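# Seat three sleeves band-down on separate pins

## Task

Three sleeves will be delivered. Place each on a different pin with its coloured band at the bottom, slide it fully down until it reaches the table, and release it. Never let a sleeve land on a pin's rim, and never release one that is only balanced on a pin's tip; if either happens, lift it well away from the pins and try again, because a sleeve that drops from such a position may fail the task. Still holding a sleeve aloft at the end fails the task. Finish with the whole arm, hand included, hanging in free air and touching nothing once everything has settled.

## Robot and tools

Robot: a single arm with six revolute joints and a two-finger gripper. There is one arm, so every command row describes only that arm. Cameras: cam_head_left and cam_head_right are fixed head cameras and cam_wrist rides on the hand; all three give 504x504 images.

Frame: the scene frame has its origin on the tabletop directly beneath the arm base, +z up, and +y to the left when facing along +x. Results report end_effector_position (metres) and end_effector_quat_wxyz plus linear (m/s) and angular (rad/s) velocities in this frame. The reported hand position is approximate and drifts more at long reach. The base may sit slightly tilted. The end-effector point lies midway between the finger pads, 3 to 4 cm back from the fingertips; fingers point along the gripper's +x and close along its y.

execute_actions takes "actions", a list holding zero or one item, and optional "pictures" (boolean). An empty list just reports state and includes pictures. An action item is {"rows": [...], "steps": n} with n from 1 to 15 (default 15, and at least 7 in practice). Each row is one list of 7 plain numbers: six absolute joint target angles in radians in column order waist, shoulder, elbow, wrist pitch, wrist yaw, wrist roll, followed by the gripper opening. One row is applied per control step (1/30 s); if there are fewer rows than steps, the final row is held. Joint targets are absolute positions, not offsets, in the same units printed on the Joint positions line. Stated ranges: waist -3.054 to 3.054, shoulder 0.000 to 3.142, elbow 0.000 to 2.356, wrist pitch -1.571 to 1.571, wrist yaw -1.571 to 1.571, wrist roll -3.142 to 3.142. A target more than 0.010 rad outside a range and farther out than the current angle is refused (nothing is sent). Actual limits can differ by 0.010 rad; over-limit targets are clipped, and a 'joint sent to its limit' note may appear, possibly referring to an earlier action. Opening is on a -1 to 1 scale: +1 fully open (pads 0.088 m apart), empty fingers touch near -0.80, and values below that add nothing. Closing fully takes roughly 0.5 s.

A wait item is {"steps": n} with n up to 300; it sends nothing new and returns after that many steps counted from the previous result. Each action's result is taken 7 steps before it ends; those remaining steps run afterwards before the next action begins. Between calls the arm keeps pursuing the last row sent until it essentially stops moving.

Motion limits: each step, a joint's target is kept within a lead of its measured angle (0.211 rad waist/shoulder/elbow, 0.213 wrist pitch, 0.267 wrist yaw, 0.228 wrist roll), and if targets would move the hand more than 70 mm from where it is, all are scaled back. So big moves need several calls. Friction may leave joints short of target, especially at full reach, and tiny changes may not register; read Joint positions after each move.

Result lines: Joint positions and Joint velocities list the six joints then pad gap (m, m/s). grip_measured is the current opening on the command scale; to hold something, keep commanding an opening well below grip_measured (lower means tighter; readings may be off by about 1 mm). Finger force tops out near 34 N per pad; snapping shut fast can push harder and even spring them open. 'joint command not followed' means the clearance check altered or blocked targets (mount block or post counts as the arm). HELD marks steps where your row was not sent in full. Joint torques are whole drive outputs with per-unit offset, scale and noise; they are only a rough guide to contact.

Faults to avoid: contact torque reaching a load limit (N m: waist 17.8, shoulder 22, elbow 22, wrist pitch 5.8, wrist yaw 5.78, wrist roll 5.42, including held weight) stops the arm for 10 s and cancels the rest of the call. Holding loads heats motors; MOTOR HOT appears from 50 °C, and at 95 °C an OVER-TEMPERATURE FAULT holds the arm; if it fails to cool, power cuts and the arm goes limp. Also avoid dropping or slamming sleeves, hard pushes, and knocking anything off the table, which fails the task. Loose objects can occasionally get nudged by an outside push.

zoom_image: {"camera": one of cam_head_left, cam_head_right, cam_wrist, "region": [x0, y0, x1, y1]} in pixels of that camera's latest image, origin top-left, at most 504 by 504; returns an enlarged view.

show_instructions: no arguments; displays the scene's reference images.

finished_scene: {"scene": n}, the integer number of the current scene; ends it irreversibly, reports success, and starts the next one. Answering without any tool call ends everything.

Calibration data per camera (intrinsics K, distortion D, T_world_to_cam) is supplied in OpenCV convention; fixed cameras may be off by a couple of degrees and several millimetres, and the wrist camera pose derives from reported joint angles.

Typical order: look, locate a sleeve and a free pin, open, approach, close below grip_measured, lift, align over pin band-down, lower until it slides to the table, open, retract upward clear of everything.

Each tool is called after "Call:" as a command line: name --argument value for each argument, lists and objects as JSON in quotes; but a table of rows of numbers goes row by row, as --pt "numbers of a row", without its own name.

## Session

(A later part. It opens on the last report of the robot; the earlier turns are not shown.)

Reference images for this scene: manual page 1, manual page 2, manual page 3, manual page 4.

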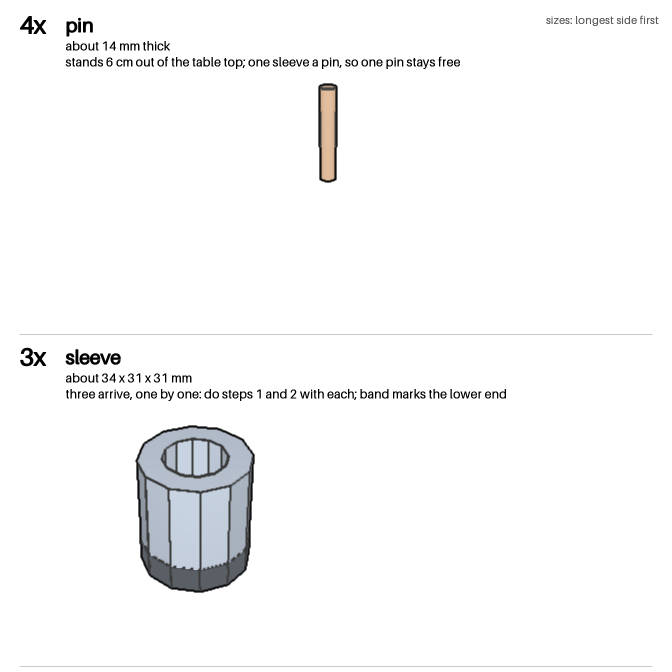

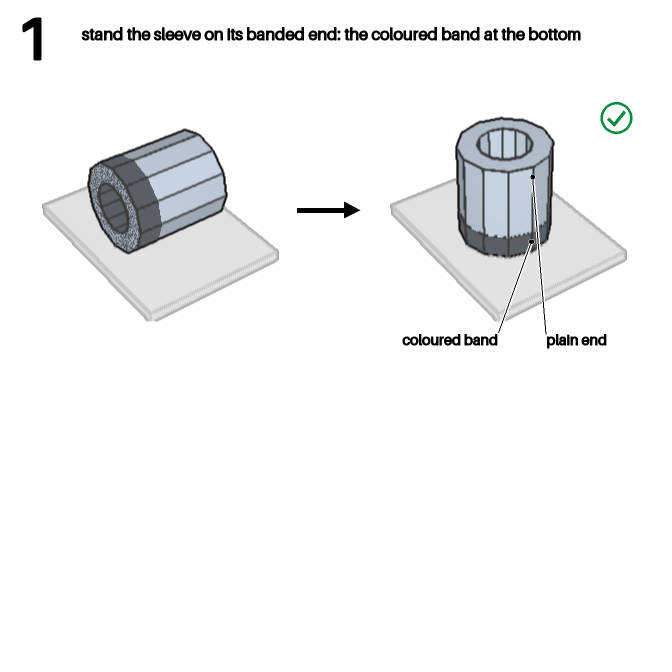

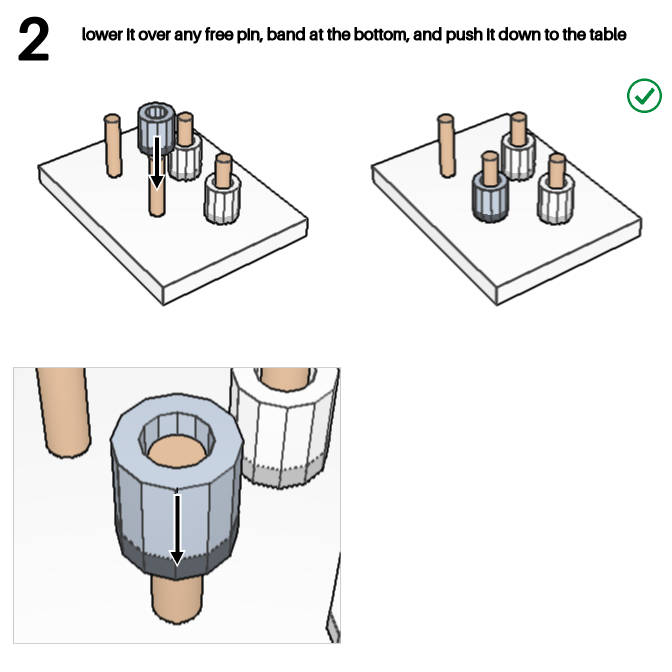

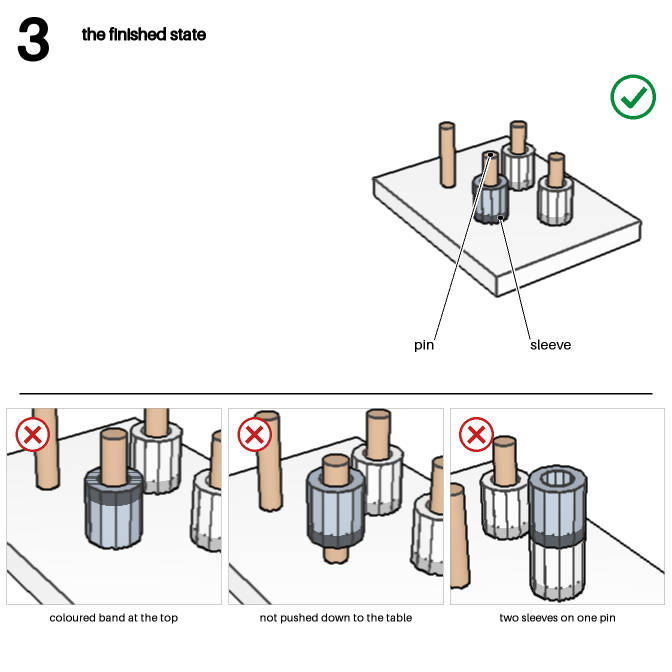

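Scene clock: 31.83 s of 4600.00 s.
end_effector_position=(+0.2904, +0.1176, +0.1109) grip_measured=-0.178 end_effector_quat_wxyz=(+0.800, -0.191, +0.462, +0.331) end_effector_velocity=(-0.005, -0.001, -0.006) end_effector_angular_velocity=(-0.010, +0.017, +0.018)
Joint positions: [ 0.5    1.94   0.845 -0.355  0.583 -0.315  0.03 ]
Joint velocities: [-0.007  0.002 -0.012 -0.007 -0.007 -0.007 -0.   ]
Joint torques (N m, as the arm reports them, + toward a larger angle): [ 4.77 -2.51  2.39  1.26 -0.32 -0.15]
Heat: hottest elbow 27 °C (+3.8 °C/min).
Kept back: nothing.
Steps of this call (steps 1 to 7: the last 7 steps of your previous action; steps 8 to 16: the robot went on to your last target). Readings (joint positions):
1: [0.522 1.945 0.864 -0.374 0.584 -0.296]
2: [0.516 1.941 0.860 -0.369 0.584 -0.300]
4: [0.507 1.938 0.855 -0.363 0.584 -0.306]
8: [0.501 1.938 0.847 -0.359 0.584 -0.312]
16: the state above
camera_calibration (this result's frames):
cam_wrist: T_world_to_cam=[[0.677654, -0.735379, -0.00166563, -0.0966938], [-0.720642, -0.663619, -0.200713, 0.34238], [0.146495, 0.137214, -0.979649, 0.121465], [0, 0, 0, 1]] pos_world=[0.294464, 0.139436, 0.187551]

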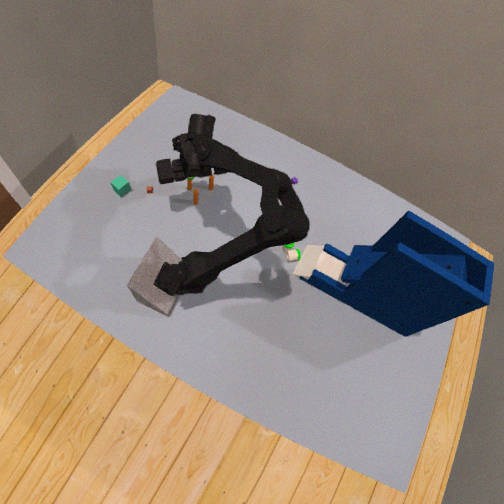

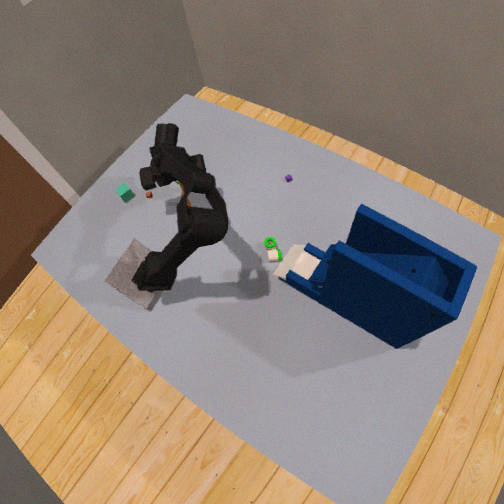

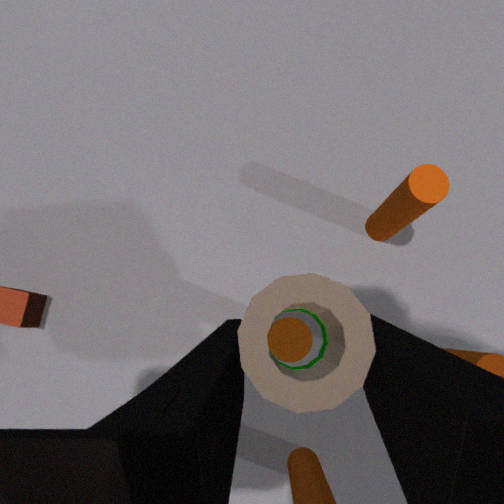

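Call:
execute_actions --actions '[{"rows": [[0.495,1.9521,0.8277,-0.3455,0.5799,-0.319,-0.5],[0.4942,1.9529,0.825,-0.3406,0.5796,-0.3212,-0.5],[0.4914,1.9542,0.8214,-0.334,0.5793,-0.3244,-0.5],[0.488,1.9557,0.8169,-0.3258,0.5788,-0.3285,-0.5],[0.484,1.9576,0.8116,-0.3159,0.5783,-0.3334,-0.5],[0.4791,1.96,0.8055,-0.3043,0.5777,-0.3391,-0.5],[0.4743,1.9624,0.7995,-0.2927,0.577,-0.3448,-0.5],[0.4694,1.9649,0.7935,-0.2811,0.5764,-0.3505,-0.5],[0.4645,1.9676,0.7876,-0.2694,0.5757,-0.3563,-0.5],[0.4596,1.9703,0.7818,-0.2577,0.5749,-0.3621,-0.5],[0.4547,1.9731,0.7761,-0.2459,0.5742,-0.368,-0.5],[0.4497,1.9761,0.7704,-0.2341,0.5735,-0.3739,-0.5],[0.4447,1.9791,0.7648,-0.2223,0.5727,-0.3797,-0.5],[0.4396,1.9822,0.7593,-0.2104,0.5719,-0.3857,-0.5],[0.4346,1.9854,0.7538,-0.1985,0.5711,-0.3916,-0.5]], "steps": 15}]'

Call:
execute_actions --actions '[{"rows": [[0.4295,1.9887,0.7484,-0.1866,0.5702,-0.3976,-0.5],[0.4243,1.9922,0.7431,-0.1746,0.5694,-0.4036,-0.5],[0.4192,1.9957,0.7379,-0.1626,0.5685,-0.4096,-0.5],[0.414,1.9993,0.7327,-0.1506,0.5676,-0.4157,-0.5],[0.4088,2.003,0.7276,-0.1385,0.5667,-0.4218,-0.5],[0.4035,2.0068,0.7226,-0.1264,0.5658,-0.4279,-0.5],[0.3983,2.0107,0.7177,-0.1143,0.5648,-0.434,-0.5],[0.393,2.0147,0.7128,-0.1021,0.5638,-0.4402,-0.5],[0.3876,2.0188,0.708,-0.0899,0.5628,-0.4464,-0.5],[0.3823,2.023,0.7033,-0.0776,0.5618,-0.4526,-0.5],[0.3769,2.0273,0.6986,-0.0653,0.5608,-0.4588,-0.5],[0.3715,2.0317,0.6941,-0.053,0.5597,-0.4651,-0.5],[0.3668,2.0355,0.6902,-0.0424,0.5588,-0.4705,-0.5],[0.3629,2.0388,0.687,-0.0336,0.558,-0.475,-0.5],[0.3598,2.0415,0.6845,-0.0265,0.5574,-0.4786,-0.5]], "steps": 15}]'

Call:
execute_actions --actions '[{"rows": [[0.3574,2.0435,0.6826,-0.0212,0.5569,-0.4813,-0.5],[0.3551,2.0455,0.6808,-0.0158,0.5564,-0.4841,-0.5],[0.3527,2.0475,0.6789,-0.0105,0.556,-0.4868,-0.5],[0.3503,2.0496,0.6771,-0.0051,0.5555,-0.4895,-0.5],[0.3479,2.0517,0.6753,0.0002,0.555,-0.4923,-0.5],[0.3456,2.0537,0.6735,0.0056,0.5545,-0.495,-0.5]], "steps": 15}]'

Call:
execute_actions --actions '[{"steps": 8}]' --pictures true

Scene clock: 34.57 s of 4600.00 s.
end_effector_position=(+0.2902, +0.1186, +0.1048) grip_measured=-0.179 end_effector_quat_wxyz=(+0.801, -0.191, +0.460, +0.332) end_effector_velocity=(-0.006, -0.001, -0.060) end_effector_angular_velocity=(-0.016, +0.022, +0.023)
Joint positions: [ 0.489  1.946  0.824 -0.315  0.581 -0.332  0.03 ]
Joint velocities: [-0.12   0.061 -0.154  0.256 -0.022 -0.139 -0.   ]
Joint torques (N m, as the arm reports them, + toward a larger angle): [ 4.82 -2.49  2.12  1.21 -0.31 -0.2 ]
Heat: hottest elbow 27 °C (+3.5 °C/min).
Steps of this call (steps 1 to 15: the robot went on to your last target; steps 16 to 74: nothing new was sent; steps 75 to 82: the first 8 steps of this action). Readings (joint positions):
75: [0.500 1.940 0.844 -0.353 0.583 -0.315]
76: [0.499 1.940 0.843 -0.351 0.583 -0.316]
78: [0.499 1.941 0.839 -0.343 0.582 -0.318]
82: the state above

Scene clock: 35.07 s of 4600.00 s.
end_effector_position=(+0.2896, +0.1184, +0.0714) grip_measured=-0.179 end_effector_quat_wxyz=(+0.800, -0.191, +0.462, +0.332) end_effector_velocity=(-0.005, -0.002, -0.071) end_effector_angular_velocity=(-0.005, +0.021, +0.014)
Joint positions: [ 0.415  1.991  0.742 -0.146  0.57  -0.416  0.03 ]
Joint velocities: [-0.164  0.11  -0.159  0.344 -0.037 -0.183 -0.   ]
Joint torques (N m, as the arm reports them, + toward a larger angle): [ 4.89 -2.57  2.06  1.3  -0.34 -0.13]
Heat: hottest elbow 27 °C (+3.4 °C/min).
Steps of this call (steps 1 to 7: the last 7 steps of your previous action; steps 8 to 15: the first 8 steps of this action). Readings (joint positions):
8: [0.451 1.967 0.780 -0.229 0.576 -0.374]
9: [0.446 1.970 0.774 -0.217 0.575 -0.380]
11: [0.436 1.977 0.764 -0.194 0.574 -0.392]
15: the state above

Scene clock: 35.57 s of 4600.00 s.
end_effector_position=(+0.2896, +0.1187, +0.0474) grip_measured=-0.179 end_effector_quat_wxyz=(+0.801, -0.191, +0.460, +0.332) end_effector_velocity=(+0.010, +0.005, -0.005) end_effector_angular_velocity=(+0.032, -0.047, -0.005)
Joint positions: [ 0.358  2.036  0.69  -0.009  0.557 -0.485  0.03 ]
Joint velocities: [-0.027  0.022 -0.022  0.125 -0.022 -0.066 -0.   ]
Joint torques (N m, as the arm reports them, + toward a larger angle): [ 4.75 -2.35  1.49  1.21 -0.33 -0.11]
Heat: hottest elbow 27 °C (+3.4 °C/min).
Steps of this call (steps 1 to 7: the last 7 steps of your previous action; steps 8 to 15: the first 8 steps of this action). Readings (joint positions):
8: [0.375 2.022 0.705 -0.055 0.563 -0.462]
9: [0.371 2.025 0.702 -0.047 0.562 -0.466]
11: [0.365 2.030 0.696 -0.032 0.561 -0.474]
15: the state above

Scene clock: 35.83 s of 4600.00 s.
end_effector_position=(+0.2902, +0.1191, +0.0470) grip_measured=-0.179 end_effector_quat_wxyz=(+0.802, -0.190, +0.458, +0.332) end_effector_velocity=(-0.000, -0.000, +0.000) end_effector_angular_velocity=(+0.002, -0.009, +0.016)
Joint positions: [ 0.356  2.038  0.687  0.002  0.556 -0.49   0.03 ]
Joint velocities: [-0.002 -0.007 -0.007  0.007 -0.007 -0.022 -0.   ]
Joint torques (N m, as the arm reports them, + toward a larger angle): [ 4.43 -2.2   1.52  1.25 -0.32 -0.17]
Heat: hottest elbow 27 °C (+3.3 °C/min).
Kept back: nothing.
Steps of this call (steps 1 to 7: the last 7 steps of your previous action; step 8: the robot went on to your last target). Readings (joint positions):
1: [0.357 2.037 0.689 -0.006 0.556 -0.486]
2: [0.356 2.037 0.689 -0.003 0.556 -0.487]
4: [0.356 2.037 0.688 -0.000 0.556 -0.489]
8: the state above
camera_calibration (this result's frames):
cam_wrist: T_world_to_cam=[[0.678631, -0.734479, -0.000536135, -0.0960177], [-0.718293, -0.663523, -0.209268, 0.330087], [0.153347, 0.142401, -0.977858, 0.0560487], [0, 0, 0, 1]] pos_world=[0.293664, 0.140516, 0.123833]

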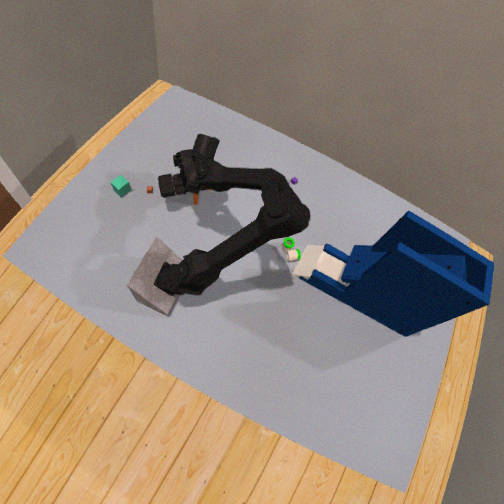

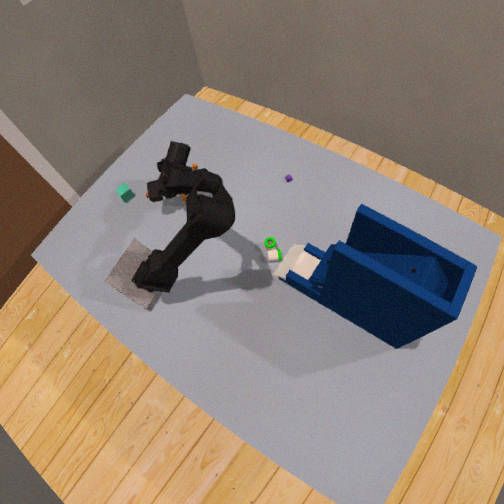

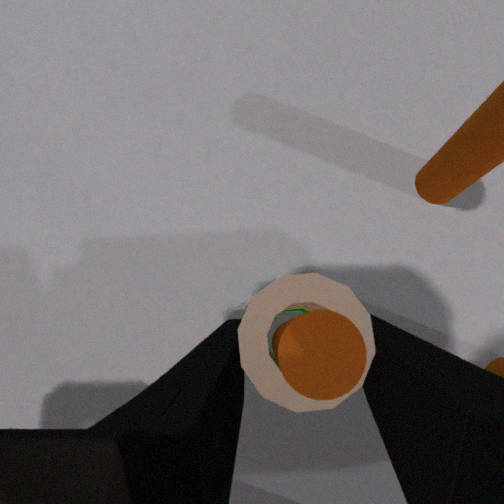

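Call:
execute_actions --actions '[{"rows": [[0.353,2.045,0.681,0.002,0.556,-0.49,-0.35],[0.356,2.038,0.687,0.002,0.556,-0.49,-0.22],[0.356,2.038,0.687,0.002,0.556,-0.49,-0.12],[0.356,2.038,0.687,0.002,0.556,-0.49,-0.03],[0.356,2.038,0.687,0.002,0.556,-0.49,0.06],[0.356,2.038,0.687,0.002,0.556,-0.49,0.12]], "steps": 8}]'

Call:
zoom_image --camera "cam_head_right" --region '[240, 215, 310, 285]'

Scene clock: 36.17 s of 4600.00 s.
end_effector_position=(+0.2903, +0.1191, +0.0471) grip_measured=-0.179 end_effector_quat_wxyz=(+0.802, -0.191, +0.458, +0.332) end_effector_velocity=(-0.001, -0.002, -0.001) end_effector_angular_velocity=(-0.013, +0.002, +0.006)
Joint positions: [ 0.356  2.038  0.686  0.003  0.556 -0.491  0.03 ]
Joint velocities: [-0.002 -0.002 -0.002 -0.007  0.007 -0.007 -0.   ]
Joint torques (N m, as the arm reports them, + toward a larger angle): [ 4.8  -2.7   1.92  1.19 -0.3  -0.1 ]
Heat: hottest elbow 27 °C (+3.3 °C/min).
Steps of this call (steps 1 to 9: the robot went on to your last target; step 10: the first step of this action). Readings (joint positions):
10: the state above

Region (240, 215, 310, 285) of cam_head_right's 504x504 image, scaled by 7.200, with more detail than that image has.

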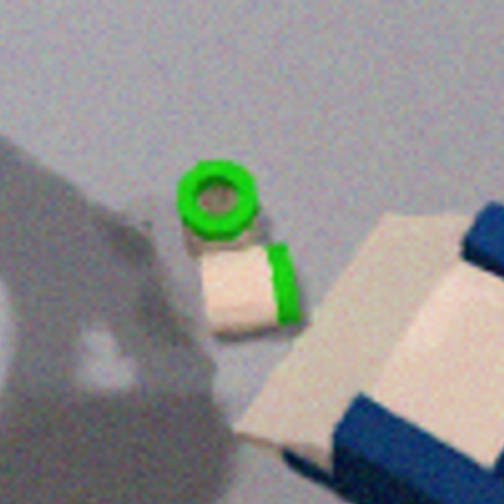

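Call:
execute_actions --actions '[{"rows": [[0.36,2.025,0.7,-0.01,0.558,-0.483,0.12],[0.368,2.014,0.71,-0.03,0.56,-0.473,0.12],[0.379,2.003,0.721,-0.056,0.563,-0.46,0.12],[0.392,1.992,0.733,-0.087,0.566,-0.445,0.12],[0.406,1.981,0.747,-0.12,0.569,-0.428,0.12],[0.42,1.971,0.762,-0.155,0.572,-0.411,0.12],[0.434,1.961,0.778,-0.19,0.575,-0.394,0.12],[0.448,1.951,0.794,-0.225,0.578,-0.377,0.12],[0.462,1.941,0.811,-0.26,0.58,-0.36,0.12],[0.476,1.931,0.828,-0.295,0.583,-0.335,0.12],[0.489,1.919,0.844,-0.325,0.586,-0.3,0.12],[0.498,1.904,0.856,-0.348,0.59,-0.256,0.12],[0.502,1.886,0.862,-0.36,0.596,-0.21,0.12],[0.5,1.865,0.862,-0.362,0.604,-0.164,0.12],[0.493,1.842,0.856,-0.358,0.613,-0.118,0.12]], "steps": 15}]'

Call:
execute_actions --actions '[{"rows": [[0.482,1.818,0.846,-0.35,0.622,-0.072,0.12],[0.469,1.794,0.834,-0.339,0.632,-0.026,0.12],[0.455,1.77,0.821,-0.327,0.642,0.02,0.12],[0.441,1.746,0.808,-0.315,0.652,0.066,0.12],[0.427,1.722,0.795,-0.303,0.662,0.112,0.12],[0.413,1.698,0.782,-0.291,0.672,0.158,0.12],[0.399,1.674,0.769,-0.279,0.682,0.204,0.12],[0.385,1.65,0.756,-0.267,0.692,0.25,0.12],[0.371,1.626,0.743,-0.255,0.702,0.296,0.12],[0.357,1.602,0.73,-0.243,0.712,0.342,0.12],[0.343,1.578,0.717,-0.231,0.722,0.388,0.12],[0.329,1.554,0.704,-0.219,0.732,0.434,0.12],[0.315,1.53,0.691,-0.207,0.742,0.48,0.12],[0.301,1.506,0.678,-0.195,0.752,0.526,0.12],[0.287,1.482,0.665,-0.183,0.762,0.572,0.12]], "steps": 15}]'

Call:
execute_actions --actions '[{"rows": [[0.273,1.458,0.652,-0.171,0.772,0.618,0.12],[0.259,1.434,0.639,-0.159,0.782,0.664,0.12],[0.245,1.41,0.626,-0.147,0.792,0.71,0.12],[0.231,1.386,0.613,-0.135,0.802,0.756,0.12],[0.217,1.362,0.6,-0.123,0.812,0.802,0.12],[0.203,1.338,0.587,-0.111,0.822,0.848,0.12],[0.189,1.314,0.574,-0.099,0.832,0.894,0.12],[0.175,1.29,0.561,-0.087,0.842,0.94,0.12],[0.161,1.266,0.548,-0.075,0.852,0.986,0.12],[0.147,1.242,0.535,-0.063,0.862,1.032,0.12],[0.133,1.218,0.522,-0.051,0.872,1.078,0.12],[0.119,1.194,0.509,-0.039,0.882,1.124,0.12],[0.105,1.17,0.496,-0.027,0.892,1.17,0.12],[0.091,1.146,0.483,-0.015,0.902,1.216,0.12],[0.077,1.122,0.47,-0.003,0.912,1.262,0.12]], "steps": 15}]'

Call:
execute_actions --actions '[{"rows": [[0.064,1.1,0.458,0.008,0.921,1.308,0.12],[0.051,1.079,0.446,0.019,0.93,1.354,0.12],[0.038,1.058,0.434,0.03,0.939,1.4,0.12],[0.025,1.037,0.422,0.041,0.948,1.446,0.12],[0.012,1.016,0.41,0.052,0.957,1.492,0.12],[-0.001,0.995,0.398,0.063,0.966,1.538,0.12],[-0.014,0.975,0.386,0.074,0.975,1.584,0.12],[-0.027,0.955,0.374,0.085,0.984,1.63,0.12],[-0.04,0.936,0.362,0.096,0.993,1.676,0.12],[-0.053,0.918,0.351,0.107,1.002,1.722,0.12],[-0.066,0.901,0.34,0.118,1.011,1.768,0.12],[-0.079,0.885,0.33,0.129,1.02,1.814,0.12],[-0.092,0.87,0.32,0.14,1.028,1.86,0.12],[-0.105,0.856,0.31,0.151,1.035,1.906,0.12],[-0.118,0.843,0.3,0.162,1.042,1.952,0.12]], "steps": 15}]'

Call:
execute_actions --actions '[{"rows": [[-0.13,0.832,0.292,0.174,1.048,1.998,0.12],[-0.141,0.823,0.284,0.186,1.052,2.044,0.12],[-0.152,0.817,0.276,0.2,1.054,2.09,0.12],[-0.163,0.815,0.269,0.215,1.052,2.136,0.12],[-0.174,0.818,0.262,0.231,1.046,2.182,0.12],[-0.185,0.824,0.255,0.248,1.037,2.228,0.12],[-0.196,0.832,0.248,0.265,1.027,2.274,0.12],[-0.207,0.84,0.241,0.282,1.017,2.32,0.12],[-0.218,0.848,0.235,0.299,1.007,2.366,0.12],[-0.229,0.856,0.229,0.316,0.997,2.412,0.12],[-0.24,0.864,0.223,0.333,0.987,2.458,0.12],[-0.25,0.872,0.217,0.35,0.977,2.504,0.12],[-0.26,0.88,0.211,0.367,0.967,2.55,0.12],[-0.27,0.888,0.206,0.384,0.957,2.596,0.12],[-0.28,0.896,0.201,0.4,0.948,2.642,0.12]], "steps": 15}]'

Scene clock: 42.40 s of 4600.00 s.
end_effector_position=(+0.2913, +0.1180, +0.0681) grip_measured=+0.120 end_effector_quat_wxyz=(+0.801, -0.189, +0.461, +0.331) end_effector_velocity=(+0.029, -0.003, +0.183) end_effector_angular_velocity=(+0.030, -0.070, -0.041)
Joint positions: [ 0.403  1.996  0.736 -0.124  0.566 -0.429  0.045]
Joint velocities: [ 0.374 -0.305  0.418 -0.857  0.081  0.403 -0.   ]
Joint torques (N m, as the arm reports them, + toward a larger angle): [ 5.48 -4.91  4.21  0.91 -0.09  0.14]
Heat: hottest waist 27 °C (+2.8 °C/min).
Steps of this call (steps 1 to 7: the last 7 steps of your previous action; steps 8 to 15: the robot went on to your last target; steps 16 to 179: nothing new was sent; steps 180 to 187: the first 8 steps of this action). Readings (joint positions):
180: [0.356 2.038 0.686 0.003 0.556 -0.491]
181: [0.357 2.037 0.688 -0.003 0.556 -0.489]
183: [0.364 2.030 0.696 -0.029 0.557 -0.477]
187: the state above

Scene clock: 42.90 s of 4600.00 s.
end_effector_position=(+0.3213, +0.0634, +0.1388) grip_measured=+0.120 end_effector_quat_wxyz=(+0.867, +0.048, +0.472, +0.154) end_effector_velocity=(+0.064, -0.242, +0.010) end_effector_angular_velocity=(+0.803, +0.278, -1.937)
Joint positions: [ 0.434  1.737  0.81  -0.298  0.656  0.091  0.045]
Joint velocities: [-0.403 -0.735 -0.295  0.256  0.271  1.326 -0.   ]
Joint torques (N m, as the arm reports them, + toward a larger angle): [ 4.58 -3.42  1.9   1.23 -0.08  0.05]
Heat: hottest waist 27 °C (+2.8 °C/min).
Steps of this call (steps 1 to 7: the last 7 steps of your previous action; steps 8 to 15: the first 8 steps of this action). Readings (joint positions):
8: [0.488 1.893 0.831 -0.315 0.593 -0.213]
9: [0.488 1.874 0.832 -0.321 0.601 -0.173]
11: [0.479 1.831 0.832 -0.324 0.617 -0.088]
15: the state above

Scene clock: 43.40 s of 4600.00 s.
end_effector_position=(+0.3225, -0.0550, +0.1249) grip_measured=+0.120 end_effector_quat_wxyz=(+0.785, +0.446, +0.391, -0.180) end_effector_velocity=(-0.047, -0.230, -0.042) end_effector_angular_velocity=(+0.882, +0.033, -2.024)
Joint positions: [ 0.228  1.38   0.62  -0.131  0.804  0.776  0.045]
Joint velocities: [-0.427 -0.725 -0.398  0.359  0.286  1.399 -0.   ]
Joint torques (N m, as the arm reports them, + toward a larger angle): [ 3.56 -2.32  2.04  1.31 -0.05  0.08]
Heat: hottest waist 27 °C (+2.8 °C/min).
Steps of this call (steps 1 to 7: the last 7 steps of your previous action; steps 8 to 15: the first 8 steps of this action). Readings (joint positions):
8: [0.325 1.549 0.710 -0.213 0.734 0.455]
9: [0.311 1.524 0.697 -0.201 0.744 0.501]
11: [0.284 1.476 0.672 -0.178 0.764 0.593]
15: the state above

Scene clock: 43.90 s of 4600.00 s.
end_effector_position=(+0.2788, -0.1559, +0.1026) grip_measured=+0.120 end_effector_quat_wxyz=(+0.513, +0.732, +0.132, -0.429) end_effector_velocity=(-0.123, -0.157, -0.053) end_effector_angular_velocity=(+0.729, -0.295, -1.902)
Joint positions: [0.022 1.033 0.429 0.045 0.949 1.467 0.045]
Joint velocities: [-0.398 -0.632 -0.374  0.315  0.271  1.37  -0.   ]
Joint torques (N m, as the arm reports them, + toward a larger angle): [ 2.22 -1.45  2.01  1.25 -0.05  0.08]
Heat: hottest waist 27 °C (+2.7 °C/min).
Steps of this call (steps 1 to 7: the last 7 steps of your previous action; steps 8 to 15: the first 8 steps of this action). Readings (joint positions):
8: [0.116 1.188 0.516 -0.035 0.884 1.144]
9: [0.102 1.164 0.503 -0.023 0.894 1.190]
11: [0.075 1.119 0.479 -0.000 0.913 1.282]
15: the state above

Scene clock: 44.40 s of 4600.00 s.
end_effector_position=(+0.2276, -0.2081, +0.0765) grip_measured=+0.120 end_effector_quat_wxyz=(+0.172, +0.834, -0.175, -0.494) end_effector_velocity=(-0.037, -0.021, -0.065) end_effector_angular_velocity=(+0.648, -0.635, -1.334)
Joint positions: [-0.164  0.836  0.28   0.226  1.037  2.156  0.045]
Joint velocities: [-0.339 -0.002 -0.227  0.432 -0.154  1.37  -0.   ]
Joint torques (N m, as the arm reports them, + toward a larger angle): [ 1.43 -0.54  1.8   1.2  -0.25  0.01]
Heat: hottest waist 27 °C (+2.7 °C/min).
Steps of this call (steps 1 to 7: the last 7 steps of your previous action; steps 8 to 15: the first 8 steps of this action). Readings (joint positions):
8: [-0.082 0.887 0.339 0.133 1.019 1.835]
9: [-0.095 0.873 0.329 0.144 1.026 1.881]
11: [-0.119 0.851 0.311 0.169 1.037 1.972]
15: the state above

Call:
execute_actions --actions '[{"rows": [[-0.283,0.898,0.2,0.405,0.945,2.688,0.12],[-0.287,0.901,0.198,0.412,0.941,2.734,0.12],[-0.292,0.905,0.195,0.42,0.937,2.78,0.12],[-0.298,0.91,0.192,0.43,0.932,2.825,0.12],[-0.305,0.916,0.189,0.442,0.925,2.86,0.12],[-0.313,0.922,0.185,0.455,0.918,2.88,0.12],[-0.321,0.929,0.181,0.468,0.911,2.885,0.12],[-0.329,0.936,0.177,0.482,0.904,2.885,0.12],[-0.337,0.943,0.173,0.496,0.897,2.885,0.12],[-0.345,0.95,0.169,0.509,0.89,2.885,0.12],[-0.352,0.956,0.166,0.52,0.883,2.885,0.12],[-0.357,0.96,0.164,0.528,0.879,2.885,0.12],[-0.36,0.962,0.163,0.533,0.876,2.885,0.12]], "steps": 15}]'

Call:
execute_actions --actions '[{"steps": 15}]' --pictures true

Scene clock: 45.10 s of 4600.00 s.
end_effector_position=(+0.2232, -0.2101, +0.0482) grip_measured=+0.120 end_effector_quat_wxyz=(-0.136, +0.835, -0.349, -0.402) end_effector_velocity=(-0.004, +0.003, -0.044) end_effector_angular_velocity=(+0.258, -0.259, -0.443)
Joint positions: [-0.302  0.91   0.2    0.442  0.927  2.817  0.045]
Joint velocities: [-0.198  0.164 -0.105  0.315 -0.183  0.505 -0.   ]
Joint torques (N m, as the arm reports them, + toward a larger angle): [ 1.17 -0.51  1.67  1.23 -0.21  0.06]
Heat: hottest waist 27 °C (+2.7 °C/min).
Steps of this call (steps 1 to 7: the last 7 steps of your previous action; steps 8 to 13: the robot went on to your last target; steps 14 to 21: the first 8 steps of this action). Readings (joint positions):
14: [-0.271 0.886 0.215 0.390 0.955 2.622]
15: [-0.273 0.888 0.214 0.394 0.953 2.645]
17: [-0.280 0.892 0.211 0.406 0.947 2.706]
21: the state above

Scene clock: 45.60 s of 4600.00 s.
end_effector_position=(+0.2217, -0.2106, +0.0373) grip_measured=+0.120 end_effector_quat_wxyz=(-0.171, +0.828, -0.368, -0.388) end_effector_velocity=(-0.000, +0.001, -0.003) end_effector_angular_velocity=(+0.003, -0.002, +0.013)
Joint positions: [-0.355  0.954  0.174  0.529  0.88   2.88   0.045]
Joint velocities: [-0.012  0.002 -0.007  0.007 -0.022 -0.007 -0.   ]
Joint torques (N m, as the arm reports them, + toward a larger angle): [ 1.48 -0.87  1.42  1.29 -0.35  0.1 ]
Heat: hottest waist 27 °C (+2.6 °C/min).
Kept back: nothing.
Steps of this call (steps 1 to 7: the last 7 steps of your previous action; steps 8 to 15: the robot went on to your last target). Readings (joint positions):
1: [-0.308 0.915 0.197 0.453 0.921 2.832]
2: [-0.315 0.921 0.193 0.465 0.915 2.844]
4: [-0.330 0.933 0.186 0.488 0.902 2.859]
8: [-0.348 0.949 0.177 0.516 0.887 2.874]
15: the state above
camera_calibration (this result's frames):
cam_wrist: T_world_to_cam=[[0.751143, 0.6592, 0.0352055, -0.0155203], [0.324463, -0.415111, 0.849945, -0.158262], [0.574898, -0.627007, -0.525694, -0.168408], [0, 0, 0, 1]] pos_world=[0.159825, -0.161058, 0.0465289]

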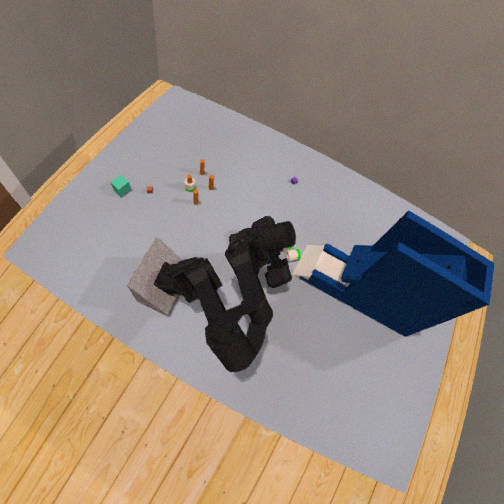

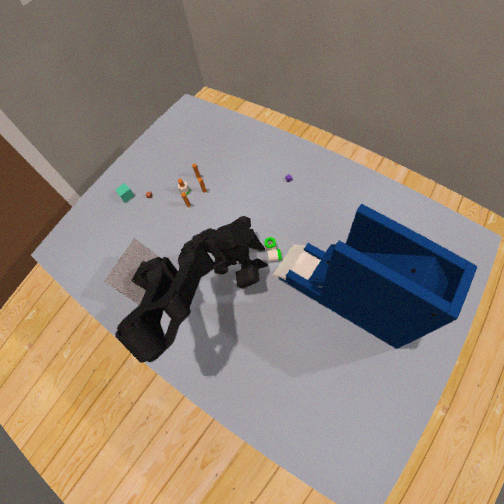

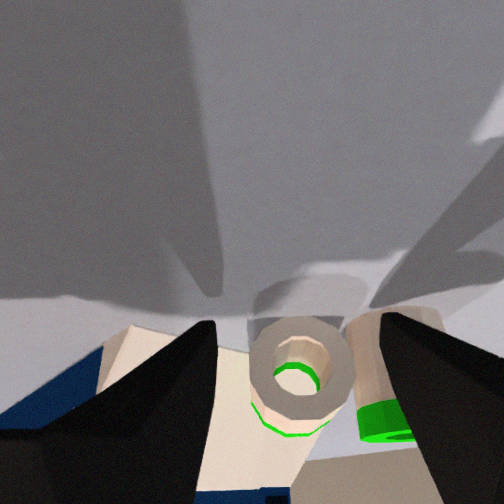

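Call:
execute_actions --actions '[{"rows": [[-0.36,0.962,0.178,0.534,0.876,2.88,0.06],[-0.363,0.966,0.19,0.535,0.873,2.877,0.02],[-0.368,0.973,0.198,0.536,0.868,2.875,0.0],[-0.373,0.98,0.206,0.537,0.863,2.873,0.0],[-0.378,0.987,0.214,0.538,0.858,2.871,0.0],[-0.383,0.994,0.222,0.538,0.853,2.869,0.0],[-0.388,1.001,0.23,0.538,0.848,2.867,0.0],[-0.393,1.008,0.238,0.538,0.843,2.865,0.0],[-0.398,1.015,0.246,0.538,0.838,2.863,0.0],[-0.403,1.022,0.254,0.538,0.833,2.861,0.0],[-0.408,1.029,0.262,0.538,0.828,2.859,0.0],[-0.413,1.036,0.27,0.538,0.823,2.857,0.0],[-0.418,1.042,0.278,0.538,0.819,2.855,0.0],[-0.422,1.047,0.284,0.538,0.816,2.854,0.0],[-0.424,1.05,0.288,0.538,0.814,2.853,0.0]], "steps": 15}]'

Call:
execute_actions --actions '[{"steps": 15}]' --pictures true

Scene clock: 47.27 s of 4600.00 s.
end_effector_position=(+0.2274, -0.2166, +0.0373) grip_measured=+0.018 end_effector_quat_wxyz=(-0.172, +0.828, -0.368, -0.387) end_effector_velocity=(+0.043, -0.058, +0.010) end_effector_angular_velocity=(-0.019, -0.020, -0.048)
Joint positions: [-0.374  0.98   0.202  0.534  0.86   2.875  0.04 ]
Joint velocities: [-0.134  0.168  0.237  0.022 -0.11  -0.051 -0.007]
Joint torques (N m, as the arm reports them, + toward a larger angle): [ 1.78 -0.73  3.45  1.23 -0.31 -0.21]
Heat: hottest waist 27 °C (+2.5 °C/min).
Steps of this call (steps 1 to 15: the robot went on to your last target; steps 16 to 42: nothing new was sent; steps 43 to 50: the first 8 steps of this action). Readings (joint positions):
43: [-0.356 0.955 0.174 0.531 0.879 2.882]
44: [-0.356 0.955 0.174 0.531 0.878 2.882]
46: [-0.359 0.960 0.177 0.532 0.875 2.882]
50: the state above

Scene clock: 47.77 s of 4600.00 s.
end_effector_position=(+0.2416, -0.2336, +0.0382) grip_measured=+0.001 end_effector_quat_wxyz=(-0.172, +0.828, -0.370, -0.385) end_effector_velocity=(+0.004, -0.003, -0.000) end_effector_angular_velocity=(+0.000, -0.009, +0.006)
Joint positions: [-0.418  1.039  0.278  0.536  0.818  2.857  0.039]
Joint velocities: [-0.012  0.012  0.012  0.007 -0.022 -0.007 -0.   ]
Joint torques (N m, as the arm reports them, + toward a larger angle): [ 1.83 -1.14  3.27  1.28 -0.23 -0.22]
Heat: hottest waist 27 °C (+2.5 °C/min).
Kept back: nothing.
Steps of this call (steps 1 to 7: the last 7 steps of your previous action; steps 8 to 15: the robot went on to your last target). Readings (joint positions):
1: [-0.378 0.986 0.210 0.535 0.856 2.874]
2: [-0.383 0.992 0.218 0.535 0.852 2.872]
4: [-0.392 1.005 0.234 0.535 0.842 2.867]
8: [-0.410 1.028 0.263 0.536 0.827 2.861]
15: the state above
camera_calibration (this result's frames):
cam_wrist: T_world_to_cam=[[0.75424, 0.655526, 0.0375296, -0.0170715], [0.3182, -0.414918, 0.852404, -0.173562], [0.574344, -0.630975, -0.521536, -0.194682], [0, 0, 0, 1]] pos_world=[0.179918, -0.183662, 0.0470514]

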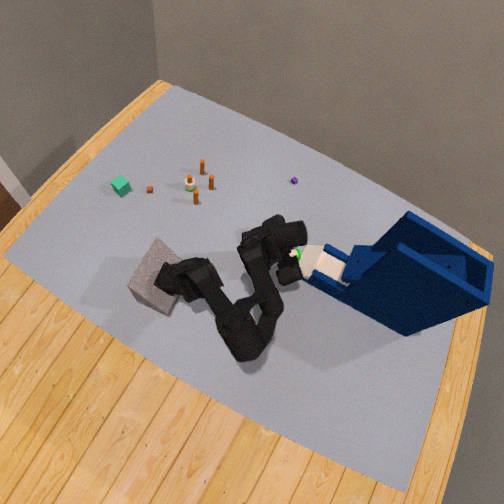

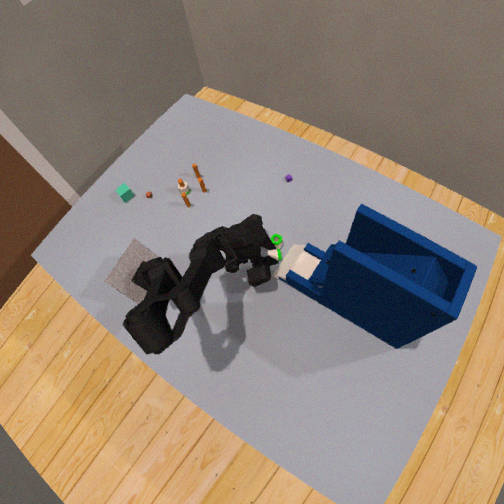

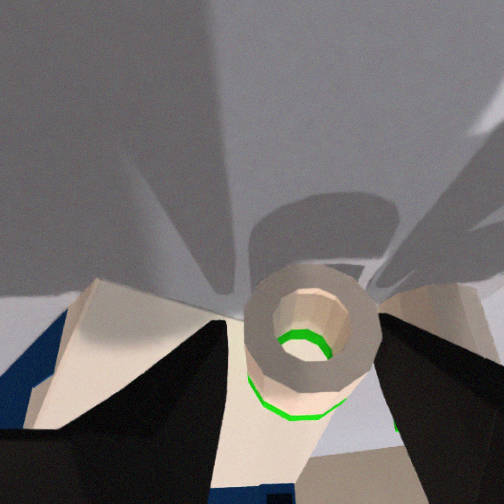

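Call:
execute_actions --actions '[{"rows": [[-0.425,1.053,0.288,0.538,0.814,2.853,-0.05],[-0.425,1.053,0.288,0.538,0.814,2.853,-0.1],[-0.425,1.053,0.288,0.538,0.814,2.853,-0.16],[-0.425,1.053,0.288,0.538,0.814,2.853,-0.22],[-0.425,1.053,0.288,0.538,0.814,2.853,-0.29],[-0.425,1.053,0.288,0.538,0.814,2.853,-0.36],[-0.425,1.053,0.288,0.538,0.814,2.853,-0.43],[-0.425,1.053,0.288,0.538,0.814,2.853,-0.5]], "steps": 10}]'

Call:
execute_actions --actions '[{"steps": 10}]' --pictures true

Call:
zoom_image --camera "cam_wrist" --region '[220, 250, 400, 430]'

Scene clock: 48.33 s of 4600.00 s.
end_effector_position=(+0.2420, -0.2337, +0.0378) grip_measured=-0.050 end_effector_quat_wxyz=(-0.172, +0.828, -0.369, -0.386) end_effector_velocity=(+0.002, +0.003, -0.004) end_effector_angular_velocity=(+0.006, +0.001, +0.022)
Joint positions: [-0.42   1.043  0.279  0.536  0.817  2.857  0.037]
Joint velocities: [-0.007  0.017 -0.002  0.007 -0.022 -0.007 -0.046]
Joint torques (N m, as the arm reports them, + toward a larger angle): [ 2.03 -1.17  3.26  1.28 -0.26 -0.17]
Heat: hottest elbow 27 °C (+2.5 °C/min).
Steps of this call (steps 1 to 14: the robot went on to your last target; steps 15 to 17: the first 3 steps of this action). Readings (joint positions):
15: [-0.420 1.042 0.279 0.536 0.817 2.857]
16: [-0.420 1.042 0.279 0.536 0.817 2.857]
17: the state above

Scene clock: 48.67 s of 4600.00 s.
end_effector_position=(+0.2421, -0.2336, +0.0376) grip_measured=-0.183 end_effector_quat_wxyz=(-0.172, +0.828, -0.369, -0.386) end_effector_velocity=(-0.003, +0.003, -0.004) end_effector_angular_velocity=(+0.002, +0.029, +0.018)
Joint positions: [-0.42   1.044  0.28   0.536  0.817  2.857  0.03 ]
Joint velocities: [-0.002  0.002 -0.002 -0.022  0.007 -0.007 -0.   ]
Joint torques (N m, as the arm reports them, + toward a larger angle): [ 1.84 -1.19  3.23  1.29 -0.27 -0.17]
Heat: hottest elbow 27 °C (+2.5 °C/min).
Kept back: nothing.
Steps of this call (steps 1 to 7: the last 7 steps of your previous action; steps 8 to 10: the robot went on to your last target). Readings (joint positions):
1: [-0.420 1.043 0.279 0.536 0.817 2.857]
2: [-0.420 1.044 0.279 0.536 0.817 2.857]
4: [-0.420 1.044 0.279 0.536 0.817 2.857]
8: [-0.420 1.044 0.279 0.536 0.817 2.857]
10: the state above
camera_calibration (this result's frames):
cam_wrist: T_world_to_cam=[[0.753178, 0.656786, 0.0368119, -0.0168493], [0.320368, -0.415112, 0.851497, -0.173765], [0.574532, -0.629535, -0.523066, -0.195027], [0, 0, 0, 1]] pos_world=[0.180408, -0.183842, 0.0465691]

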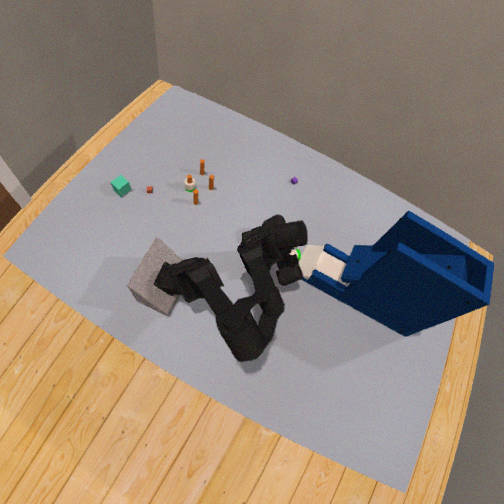

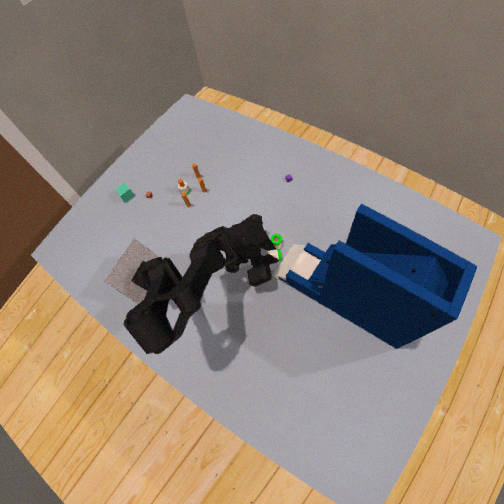

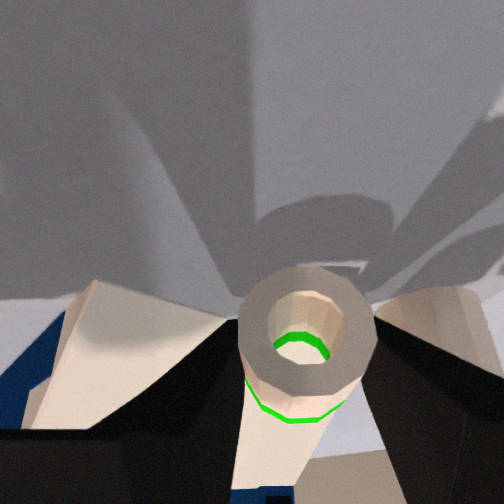

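Region (220, 250, 400, 430) of cam_wrist's 504x504 image, scaled by 2.800, with more detail than that image has.

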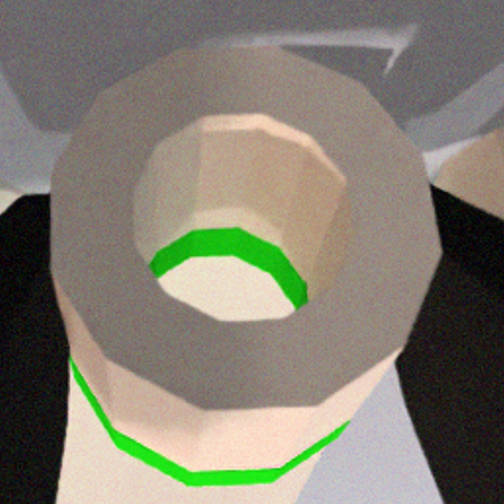

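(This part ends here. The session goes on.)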